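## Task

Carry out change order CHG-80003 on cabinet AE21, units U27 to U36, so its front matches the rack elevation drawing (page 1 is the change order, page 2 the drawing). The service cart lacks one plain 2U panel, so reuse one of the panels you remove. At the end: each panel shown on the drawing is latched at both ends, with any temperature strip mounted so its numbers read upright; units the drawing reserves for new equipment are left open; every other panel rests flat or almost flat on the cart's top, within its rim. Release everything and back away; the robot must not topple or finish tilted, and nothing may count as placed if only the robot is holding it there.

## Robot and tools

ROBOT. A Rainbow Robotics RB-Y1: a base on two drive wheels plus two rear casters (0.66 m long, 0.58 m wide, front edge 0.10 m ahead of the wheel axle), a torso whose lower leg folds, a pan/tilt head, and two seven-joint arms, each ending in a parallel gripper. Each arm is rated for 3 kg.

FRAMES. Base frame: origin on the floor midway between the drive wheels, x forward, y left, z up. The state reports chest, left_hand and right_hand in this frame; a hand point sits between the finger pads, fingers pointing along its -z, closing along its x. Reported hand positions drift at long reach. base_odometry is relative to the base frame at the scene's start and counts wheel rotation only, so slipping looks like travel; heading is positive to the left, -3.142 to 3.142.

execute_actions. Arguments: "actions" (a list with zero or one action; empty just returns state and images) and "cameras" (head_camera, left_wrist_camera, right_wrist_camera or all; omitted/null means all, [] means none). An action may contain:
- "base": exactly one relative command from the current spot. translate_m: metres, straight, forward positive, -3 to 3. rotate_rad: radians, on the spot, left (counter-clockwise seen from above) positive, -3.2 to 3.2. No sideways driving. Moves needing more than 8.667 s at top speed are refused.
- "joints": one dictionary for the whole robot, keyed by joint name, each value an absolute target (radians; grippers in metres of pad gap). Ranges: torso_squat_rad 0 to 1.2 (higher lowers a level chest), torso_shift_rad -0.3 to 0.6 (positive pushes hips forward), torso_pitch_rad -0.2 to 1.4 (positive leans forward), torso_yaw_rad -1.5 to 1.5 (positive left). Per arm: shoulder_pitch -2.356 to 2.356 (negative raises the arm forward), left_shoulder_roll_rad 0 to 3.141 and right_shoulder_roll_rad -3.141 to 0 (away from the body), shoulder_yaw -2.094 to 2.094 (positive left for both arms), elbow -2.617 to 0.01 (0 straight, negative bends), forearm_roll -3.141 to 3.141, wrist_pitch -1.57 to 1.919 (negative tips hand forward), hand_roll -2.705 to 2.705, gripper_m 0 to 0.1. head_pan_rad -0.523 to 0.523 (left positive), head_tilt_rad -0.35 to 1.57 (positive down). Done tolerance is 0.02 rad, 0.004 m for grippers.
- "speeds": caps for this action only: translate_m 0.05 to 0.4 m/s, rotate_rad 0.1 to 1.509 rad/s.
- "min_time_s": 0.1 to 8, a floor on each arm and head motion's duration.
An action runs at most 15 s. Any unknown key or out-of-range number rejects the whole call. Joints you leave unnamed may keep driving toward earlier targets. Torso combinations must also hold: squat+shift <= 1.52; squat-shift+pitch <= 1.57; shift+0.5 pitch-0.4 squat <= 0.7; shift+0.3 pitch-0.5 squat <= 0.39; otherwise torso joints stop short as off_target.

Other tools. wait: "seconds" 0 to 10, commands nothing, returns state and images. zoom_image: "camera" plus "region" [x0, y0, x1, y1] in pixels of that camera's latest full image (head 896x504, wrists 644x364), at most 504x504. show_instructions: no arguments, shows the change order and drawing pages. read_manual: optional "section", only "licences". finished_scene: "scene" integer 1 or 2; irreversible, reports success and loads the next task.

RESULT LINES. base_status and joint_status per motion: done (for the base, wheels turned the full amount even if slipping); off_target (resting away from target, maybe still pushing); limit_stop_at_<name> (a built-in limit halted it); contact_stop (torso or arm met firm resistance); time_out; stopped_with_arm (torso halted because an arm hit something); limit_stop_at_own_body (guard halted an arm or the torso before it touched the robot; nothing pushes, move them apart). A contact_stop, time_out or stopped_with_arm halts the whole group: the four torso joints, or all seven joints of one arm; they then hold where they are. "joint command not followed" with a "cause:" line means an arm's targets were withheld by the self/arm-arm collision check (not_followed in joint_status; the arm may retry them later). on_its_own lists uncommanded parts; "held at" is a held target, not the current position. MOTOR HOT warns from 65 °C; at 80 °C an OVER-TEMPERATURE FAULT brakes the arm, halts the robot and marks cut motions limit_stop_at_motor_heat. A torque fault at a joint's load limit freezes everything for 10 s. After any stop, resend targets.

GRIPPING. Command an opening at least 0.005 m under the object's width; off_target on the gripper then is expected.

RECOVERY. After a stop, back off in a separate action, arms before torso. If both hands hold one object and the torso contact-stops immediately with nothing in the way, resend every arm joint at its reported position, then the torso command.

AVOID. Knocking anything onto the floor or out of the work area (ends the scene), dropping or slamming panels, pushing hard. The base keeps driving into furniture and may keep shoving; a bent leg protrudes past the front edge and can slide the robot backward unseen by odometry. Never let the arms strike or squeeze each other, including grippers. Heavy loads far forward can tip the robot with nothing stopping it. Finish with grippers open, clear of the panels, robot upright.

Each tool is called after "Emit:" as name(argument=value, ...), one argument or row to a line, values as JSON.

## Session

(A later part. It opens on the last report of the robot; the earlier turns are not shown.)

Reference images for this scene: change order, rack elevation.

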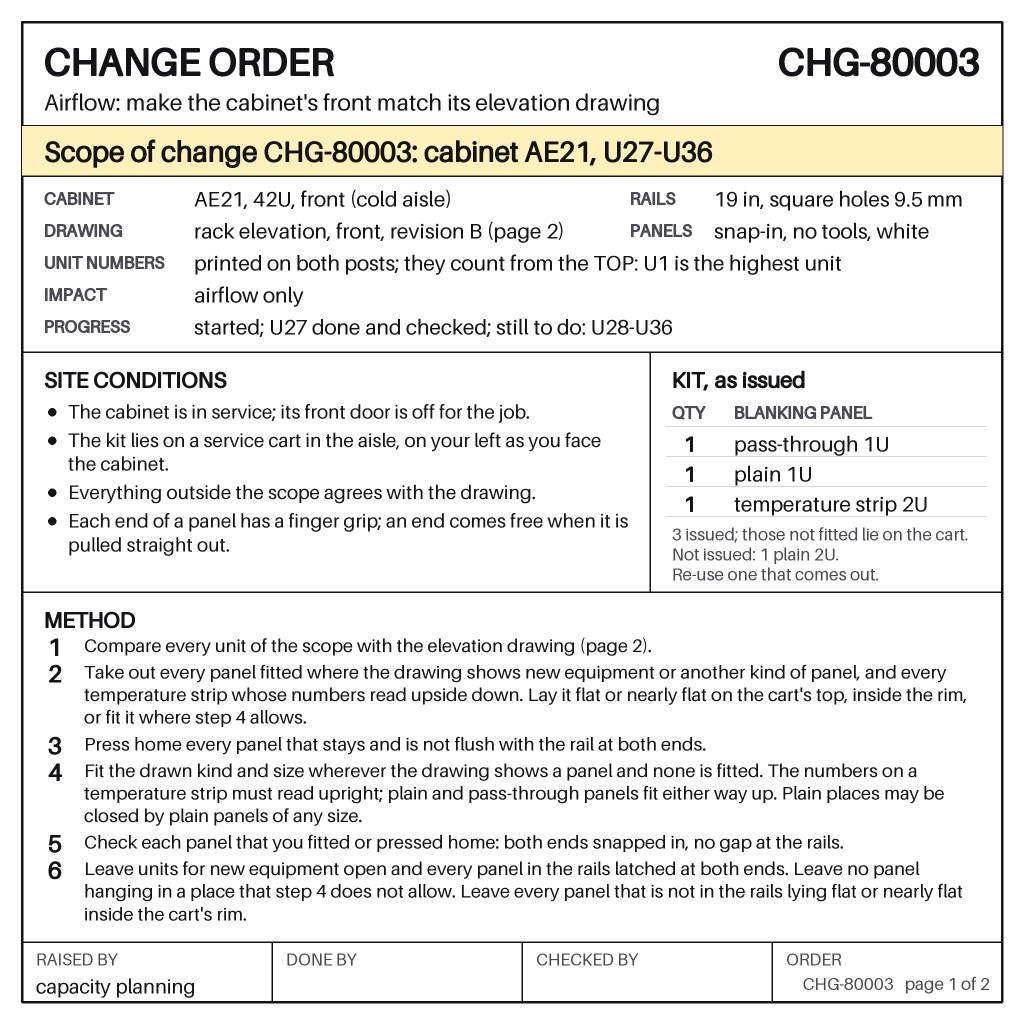

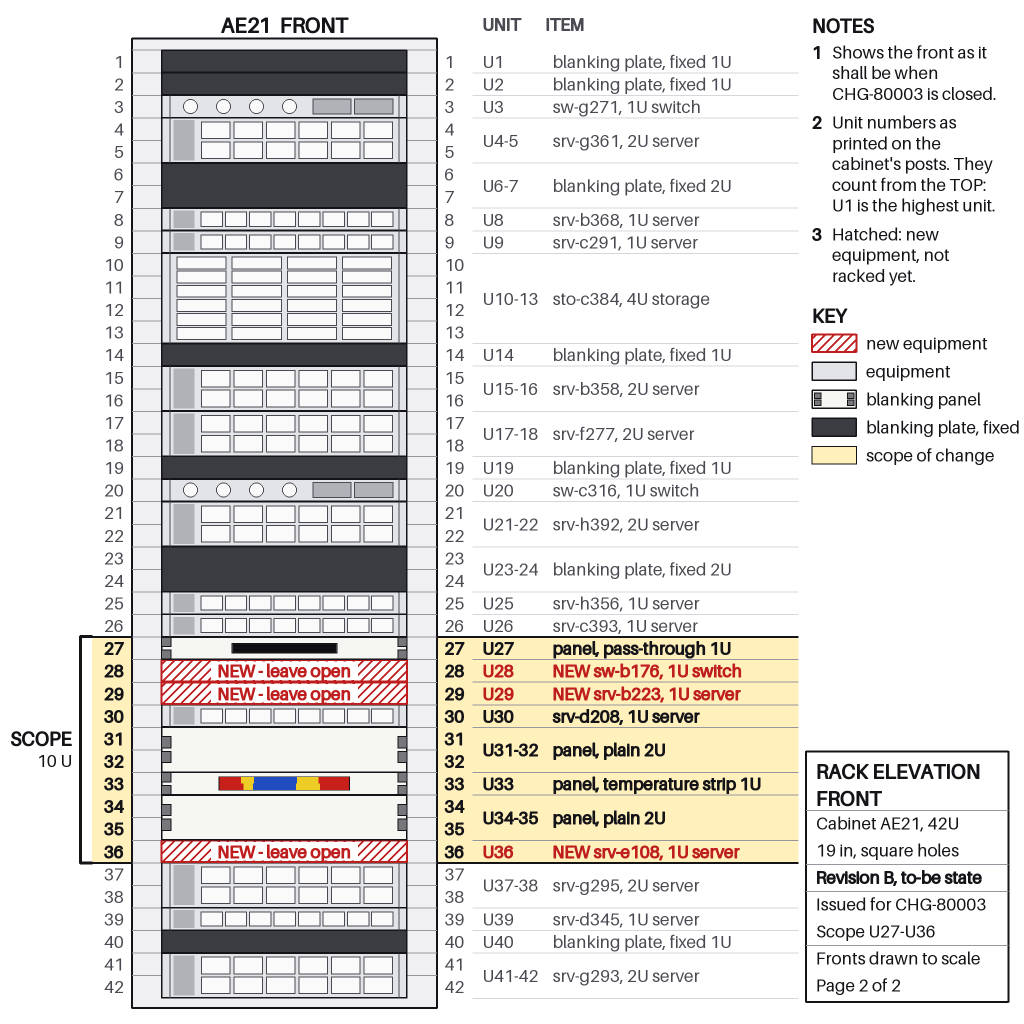

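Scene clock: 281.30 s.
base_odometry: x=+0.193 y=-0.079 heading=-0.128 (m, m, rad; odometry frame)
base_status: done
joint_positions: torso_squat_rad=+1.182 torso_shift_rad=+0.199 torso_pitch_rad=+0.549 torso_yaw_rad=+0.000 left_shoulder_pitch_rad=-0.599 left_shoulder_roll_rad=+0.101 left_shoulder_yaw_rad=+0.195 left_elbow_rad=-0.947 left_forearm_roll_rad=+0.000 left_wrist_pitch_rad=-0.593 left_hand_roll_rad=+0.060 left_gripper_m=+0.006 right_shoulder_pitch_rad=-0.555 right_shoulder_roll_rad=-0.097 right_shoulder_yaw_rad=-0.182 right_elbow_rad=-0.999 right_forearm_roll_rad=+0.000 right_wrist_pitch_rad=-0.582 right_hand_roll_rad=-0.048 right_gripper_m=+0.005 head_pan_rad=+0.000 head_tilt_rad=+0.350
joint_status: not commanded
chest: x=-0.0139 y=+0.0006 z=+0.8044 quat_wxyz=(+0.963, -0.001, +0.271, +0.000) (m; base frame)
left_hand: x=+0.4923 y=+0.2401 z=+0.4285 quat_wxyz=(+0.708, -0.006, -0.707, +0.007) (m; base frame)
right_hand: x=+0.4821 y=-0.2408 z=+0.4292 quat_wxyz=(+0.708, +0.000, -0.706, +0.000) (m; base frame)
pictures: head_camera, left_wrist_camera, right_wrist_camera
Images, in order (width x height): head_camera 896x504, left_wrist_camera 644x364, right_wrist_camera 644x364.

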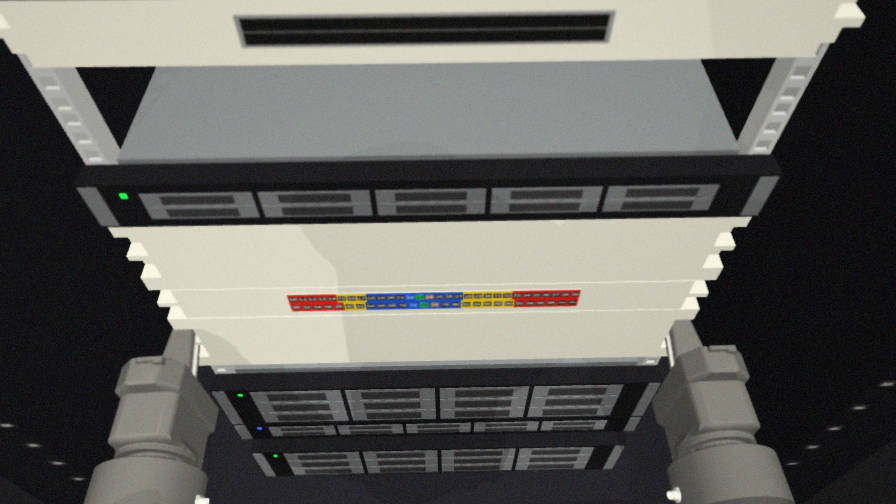

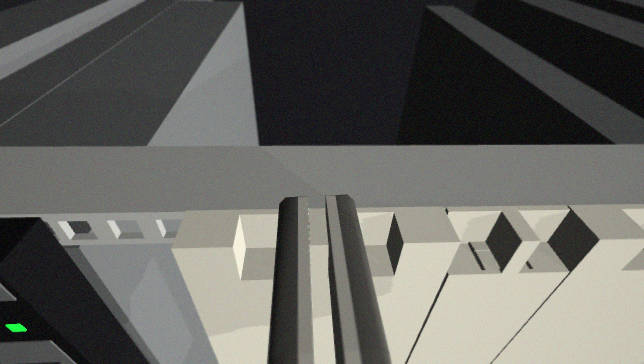

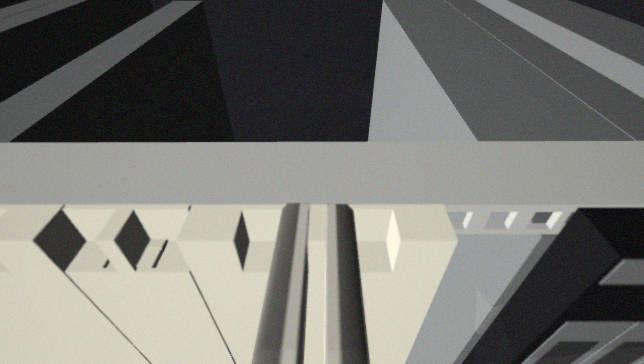

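Emit:
execute_actions(
  actions=[
    {"base": {"translate_m": -0.002}, "joints": {"left_gripper_m": 0.02, "right_gripper_m": 0.02}, "speeds": {"translate_m": 0.05}},
  ],
  cameras=["left_wrist_camera", "right_wrist_camera"],
)

Emit:
execute_actions(
  actions=[
    {"base": {"translate_m": -0.07}, "speeds": {"translate_m": 0.1}},
  ],
)

Scene clock: 285.30 s.
base_odometry: x=+0.191 y=-0.079 heading=-0.128 (m, m, rad; odometry frame)
base_status: done
joint_positions: torso_squat_rad=+1.182 torso_shift_rad=+0.200 torso_pitch_rad=+0.550 torso_yaw_rad=+0.000 left_shoulder_pitch_rad=-0.601 left_shoulder_roll_rad=+0.101 left_shoulder_yaw_rad=+0.195 left_elbow_rad=-0.948 left_forearm_roll_rad=+0.000 left_wrist_pitch_rad=-0.591 left_hand_roll_rad=+0.060 left_gripper_m=+0.020 right_shoulder_pitch_rad=-0.557 right_shoulder_roll_rad=-0.098 right_shoulder_yaw_rad=-0.182 right_elbow_rad=-0.999 right_forearm_roll_rad=+0.000 right_wrist_pitch_rad=-0.582 right_hand_roll_rad=-0.048 right_gripper_m=+0.020 head_pan_rad=+0.000 head_tilt_rad=+0.350
joint_status: all done
chest: x=-0.0137 y=+0.0006 z=+0.8044 quat_wxyz=(+0.962, -0.001, +0.271, +0.000) (m; base frame)
left_hand: x=+0.4935 y=+0.2397 z=+0.4292 quat_wxyz=(+0.707, -0.006, -0.707, +0.007) (m; base frame)
right_hand: x=+0.4835 y=-0.2405 z=+0.4301 quat_wxyz=(+0.707, +0.000, -0.707, +0.001) (m; base frame)
pictures: left_wrist_camera, right_wrist_camera
Images, in order (width x height): left_wrist_camera 644x364, right_wrist_camera 644x364.

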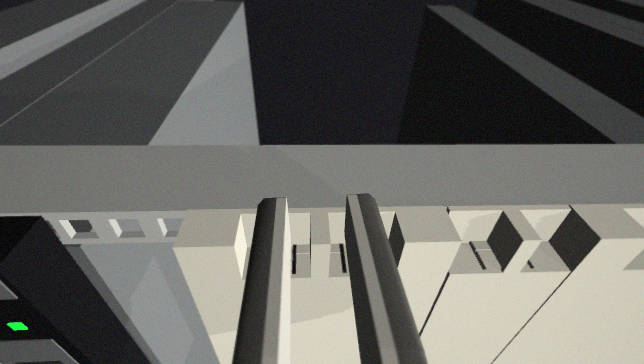

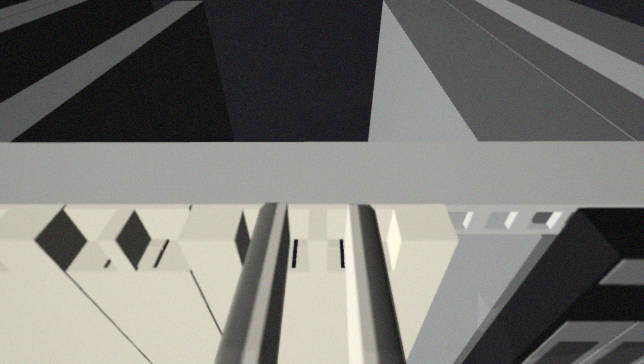

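Scene clock: 286.77 s.
base_odometry: x=+0.121 y=-0.070 heading=-0.127 (m, m, rad; odometry frame)
base_status: done
joint_positions: torso_squat_rad=+1.182 torso_shift_rad=+0.200 torso_pitch_rad=+0.550 torso_yaw_rad=+0.000 left_shoulder_pitch_rad=-0.602 left_shoulder_roll_rad=+0.101 left_shoulder_yaw_rad=+0.195 left_elbow_rad=-0.948 left_forearm_roll_rad=+0.000 left_wrist_pitch_rad=-0.591 left_hand_roll_rad=+0.060 left_gripper_m=+0.020 right_shoulder_pitch_rad=-0.558 right_shoulder_roll_rad=-0.098 right_shoulder_yaw_rad=-0.182 right_elbow_rad=-0.999 right_forearm_roll_rad=+0.000 right_wrist_pitch_rad=-0.582 right_hand_roll_rad=-0.048 right_gripper_m=+0.020 head_pan_rad=+0.000 head_tilt_rad=+0.350
joint_status: not commanded
chest: x=-0.0135 y=+0.0006 z=+0.8043 quat_wxyz=(+0.962, -0.001, +0.272, +0.000) (m; base frame)
left_hand: x=+0.4938 y=+0.2396 z=+0.4293 quat_wxyz=(+0.707, -0.006, -0.707, +0.007) (m; base frame)
right_hand: x=+0.4836 y=-0.2405 z=+0.4301 quat_wxyz=(+0.707, +0.000, -0.707, +0.001) (m; base frame)
pictures: head_camera, left_wrist_camera, right_wrist_camera
Images, in order (width x height): head_camera 896x504, left_wrist_camera 644x364, right_wrist_camera 644x364.

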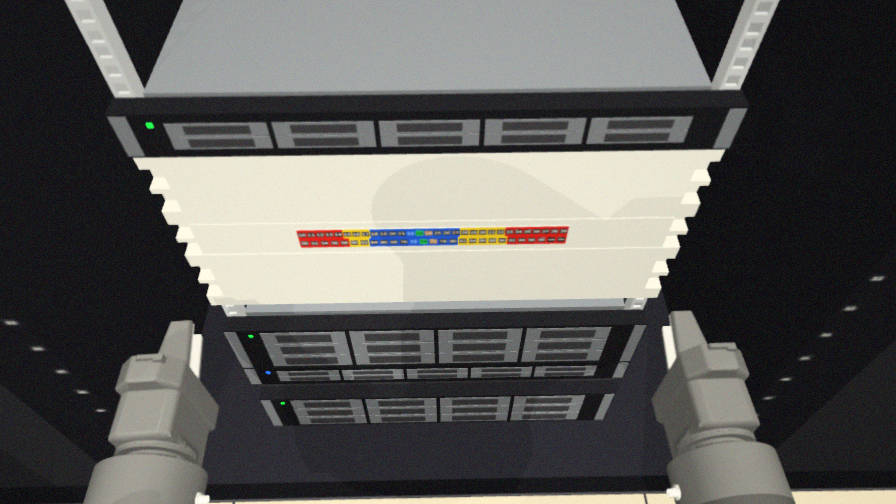

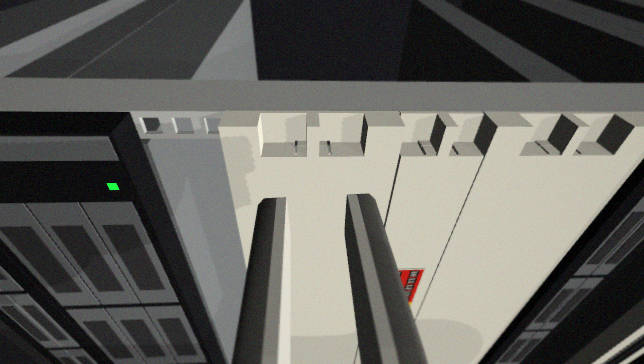

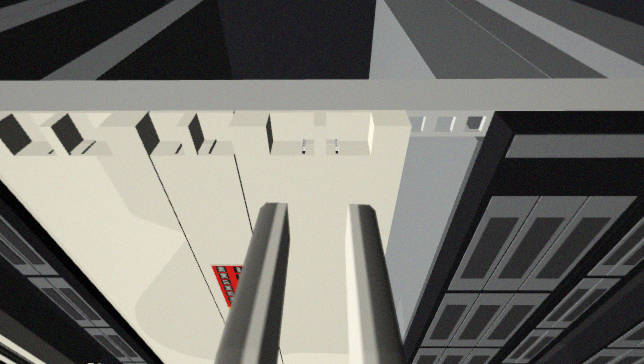

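Emit:
zoom_image(
  camera="left_wrist_camera",
  region=[200, 90, 644, 200],
)

Emit:
zoom_image(
  camera="right_wrist_camera",
  region=[0, 90, 444, 200],
)

Emit:
zoom_image(
  camera="head_camera",
  region=[280, 210, 580, 270],
)

Region (200, 90, 644, 200) of left_wrist_camera's 644x364 image, scaled by 1.135, with more detail than that image has; it fills the top 125 rows of this view, and the rest is white.

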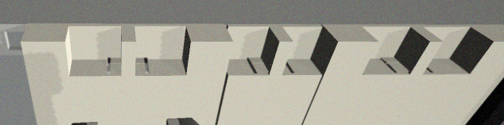

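Region (0, 90, 444, 200) of right_wrist_camera's 644x364 image, scaled by 1.135, with more detail than that image has; it fills the top 125 rows of this view, and the rest is white.

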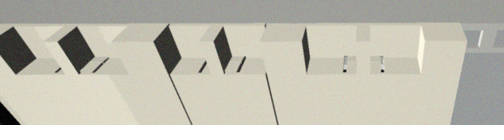

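Region (280, 210, 580, 270) of head_camera's 896x504 image, scaled by 1.680, with more detail than that image has; it fills the top 101 rows of this view, and the rest is white.

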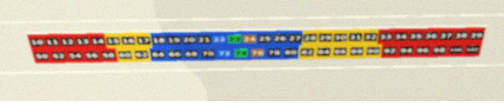

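Emit:
zoom_image(
  camera="head_camera",
  region=[290, 220, 400, 255],
)

Emit:
zoom_image(
  camera="left_wrist_camera",
  region=[380, 100, 644, 180],
)

Emit:
zoom_image(
  camera="right_wrist_camera",
  region=[0, 100, 264, 180],
)

Region (290, 220, 400, 255) of head_camera's 896x504 image, scaled by 4.582, with more detail than that image has; it fills the top 160 rows of this view, and the rest is white.

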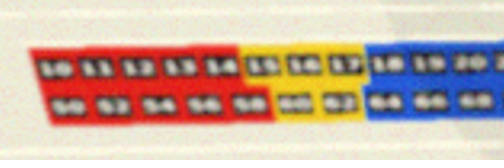

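Region (380, 100, 644, 180) of left_wrist_camera's 644x364 image, scaled by 1.909, with more detail than that image has; it fills the top 153 rows of this view, and the rest is white.

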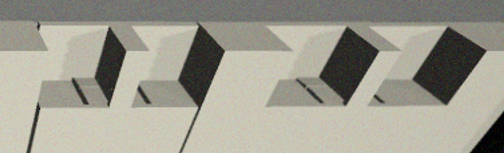

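Region (0, 100, 264, 180) of right_wrist_camera's 644x364 image, scaled by 1.909, with more detail than that image has; it fills the top 153 rows of this view, and the rest is white.

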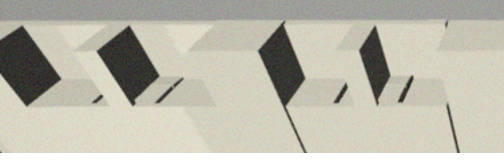

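Emit:
execute_actions(
  actions=[
    {"base": {"translate_m": -0.06}, "joints": {"torso_squat_rad": 0.523}},
  ],
)

Scene clock: 313.10 s.
base_odometry: x=+0.062 y=-0.063 heading=-0.125 (m, m, rad; odometry frame)
base_status: done
joint_positions: torso_squat_rad=+0.523 torso_shift_rad=+0.200 torso_pitch_rad=+0.550 torso_yaw_rad=+0.000 left_shoulder_pitch_rad=-0.602 left_shoulder_roll_rad=+0.101 left_shoulder_yaw_rad=+0.195 left_elbow_rad=-0.948 left_forearm_roll_rad=+0.000 left_wrist_pitch_rad=-0.591 left_hand_roll_rad=+0.060 left_gripper_m=+0.020 right_shoulder_pitch_rad=-0.558 right_shoulder_roll_rad=-0.098 right_shoulder_yaw_rad=-0.182 right_elbow_rad=-0.999 right_forearm_roll_rad=+0.000 right_wrist_pitch_rad=-0.582 right_hand_roll_rad=-0.048 right_gripper_m=+0.020 head_pan_rad=+0.000 head_tilt_rad=+0.350
joint_status: all done
chest: x=+0.0544 y=+0.0009 z=+1.1386 quat_wxyz=(+0.962, -0.001, +0.272, +0.000) (m; base frame)
left_hand: x=+0.5616 y=+0.2399 z=+0.7633 quat_wxyz=(+0.707, -0.006, -0.707, +0.007) (m; base frame)
right_hand: x=+0.5515 y=-0.2401 z=+0.7642 quat_wxyz=(+0.708, +0.000, -0.707, +0.001) (m; base frame)
pictures: head_camera, left_wrist_camera, right_wrist_camera
Images, in order (width x height): head_camera 896x504, left_wrist_camera 644x364, right_wrist_camera 644x364.

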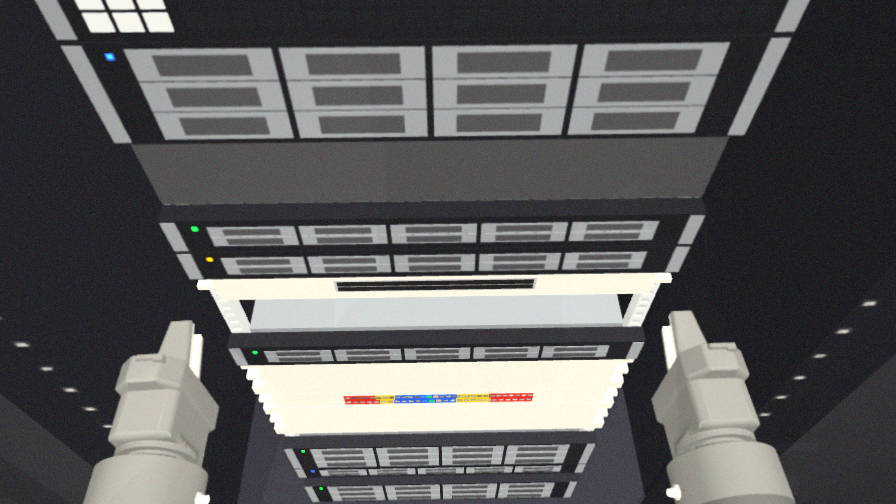

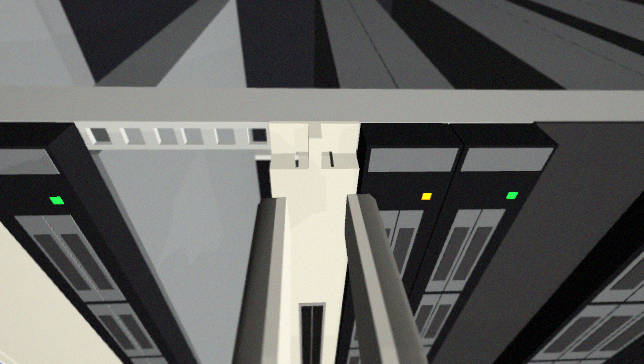

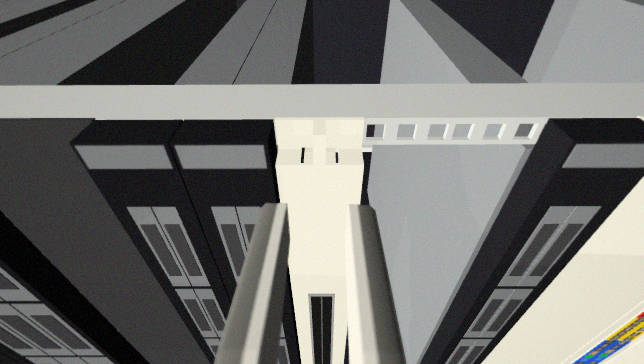

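Emit:
zoom_image(
  camera="left_wrist_camera",
  region=[220, 100, 420, 200],
)

Emit:
zoom_image(
  camera="right_wrist_camera",
  region=[220, 100, 420, 200],
)

Region (220, 100, 420, 200) of left_wrist_camera's 644x364 image, scaled by 2.520, with more detail than that image has.

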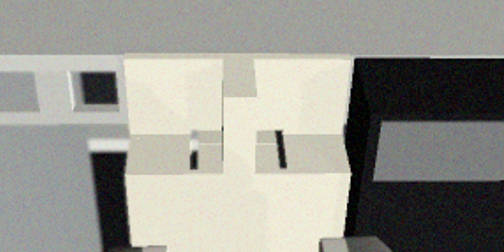

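Region (220, 100, 420, 200) of right_wrist_camera's 644x364 image, scaled by 2.520, with more detail than that image has.

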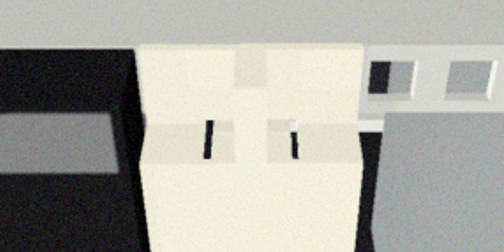

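Emit:
show_instructions(
)

Reference images for this scene: change order, rack elevation.

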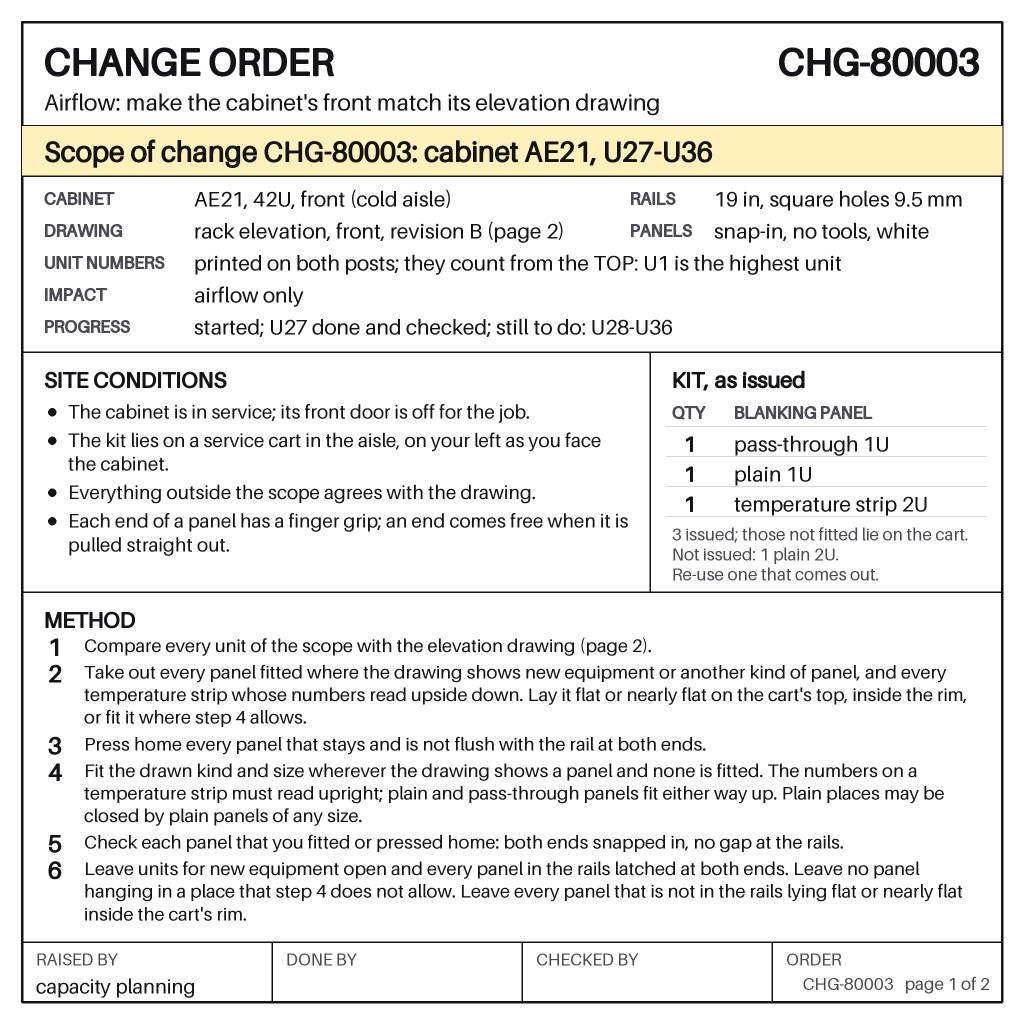

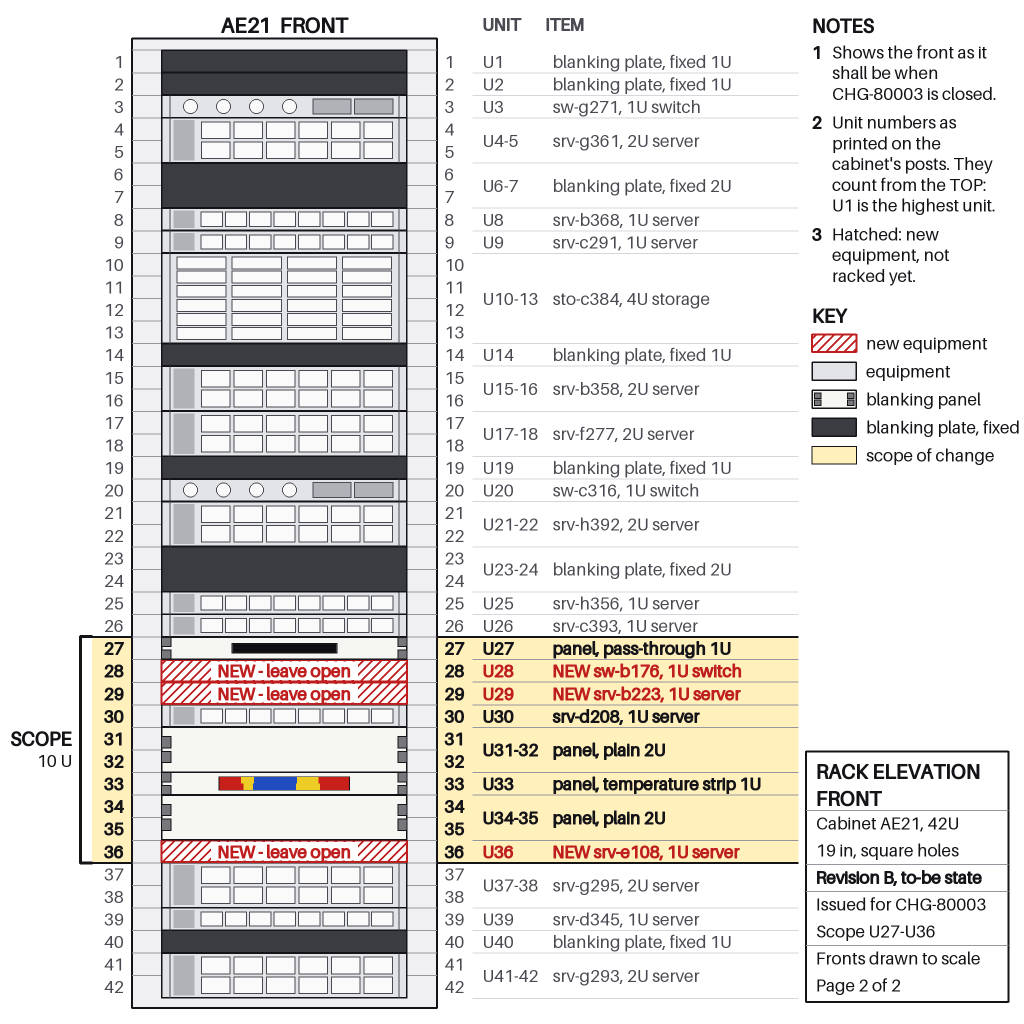

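Emit:
execute_actions(
  actions=[
    {"base": {"translate_m": -0.1}, "joints": {"torso_shift_rad": 0.0, "torso_pitch_rad": 0.0, "head_pan_rad": 0.52, "head_tilt_rad": 0.6}},
  ],
)

Scene clock: 376.47 s.
base_odometry: x=-0.038 y=-0.050 heading=-0.126 (m, m, rad; odometry frame)
base_status: done
joint_positions: torso_squat_rad=+0.523 torso_shift_rad=+0.000 torso_pitch_rad=+0.000 torso_yaw_rad=+0.000 left_shoulder_pitch_rad=-0.602 left_shoulder_roll_rad=+0.101 left_shoulder_yaw_rad=+0.195 left_elbow_rad=-0.948 left_forearm_roll_rad=+0.000 left_wrist_pitch_rad=-0.591 left_hand_roll_rad=+0.060 left_gripper_m=+0.020 right_shoulder_pitch_rad=-0.558 right_shoulder_roll_rad=-0.098 right_shoulder_yaw_rad=-0.182 right_elbow_rad=-0.999 right_forearm_roll_rad=+0.000 right_wrist_pitch_rad=-0.581 right_hand_roll_rad=-0.048 right_gripper_m=+0.020 head_pan_rad=+0.520 head_tilt_rad=+0.600
joint_status: all done
chest: x=-0.2280 y=+0.0010 z=+1.1963 quat_wxyz=(+1.000, -0.001, +0.000, +0.000) (m; base frame)
left_hand: x=+0.4004 y=+0.2403 z=+1.1417 quat_wxyz=(+0.489, -0.008, -0.872, +0.005) (m; base frame)
right_hand: x=+0.3916 y=-0.2398 z=+1.1372 quat_wxyz=(+0.489, +0.000, -0.872, +0.001) (m; base frame)
pictures: head_camera, left_wrist_camera, right_wrist_camera
Images, in order (width x height): head_camera 896x504, left_wrist_camera 644x364, right_wrist_camera 644x364.

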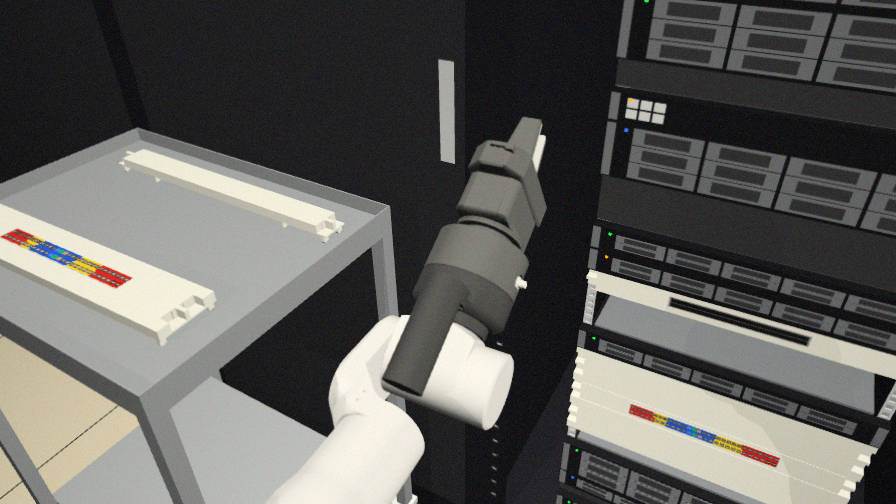

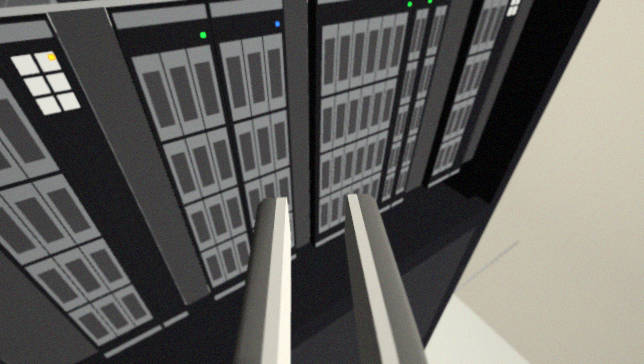

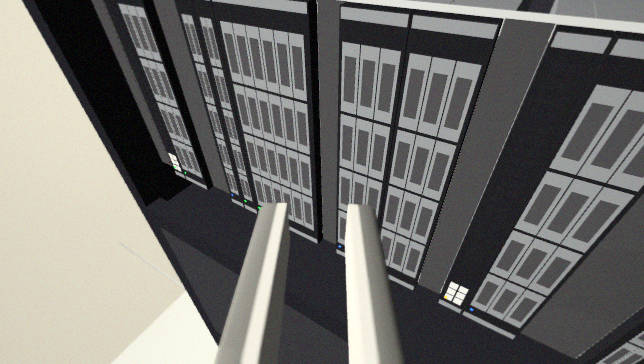

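Emit:
finished_scene(
  scene=2,
)

The scene is finished: the task was done.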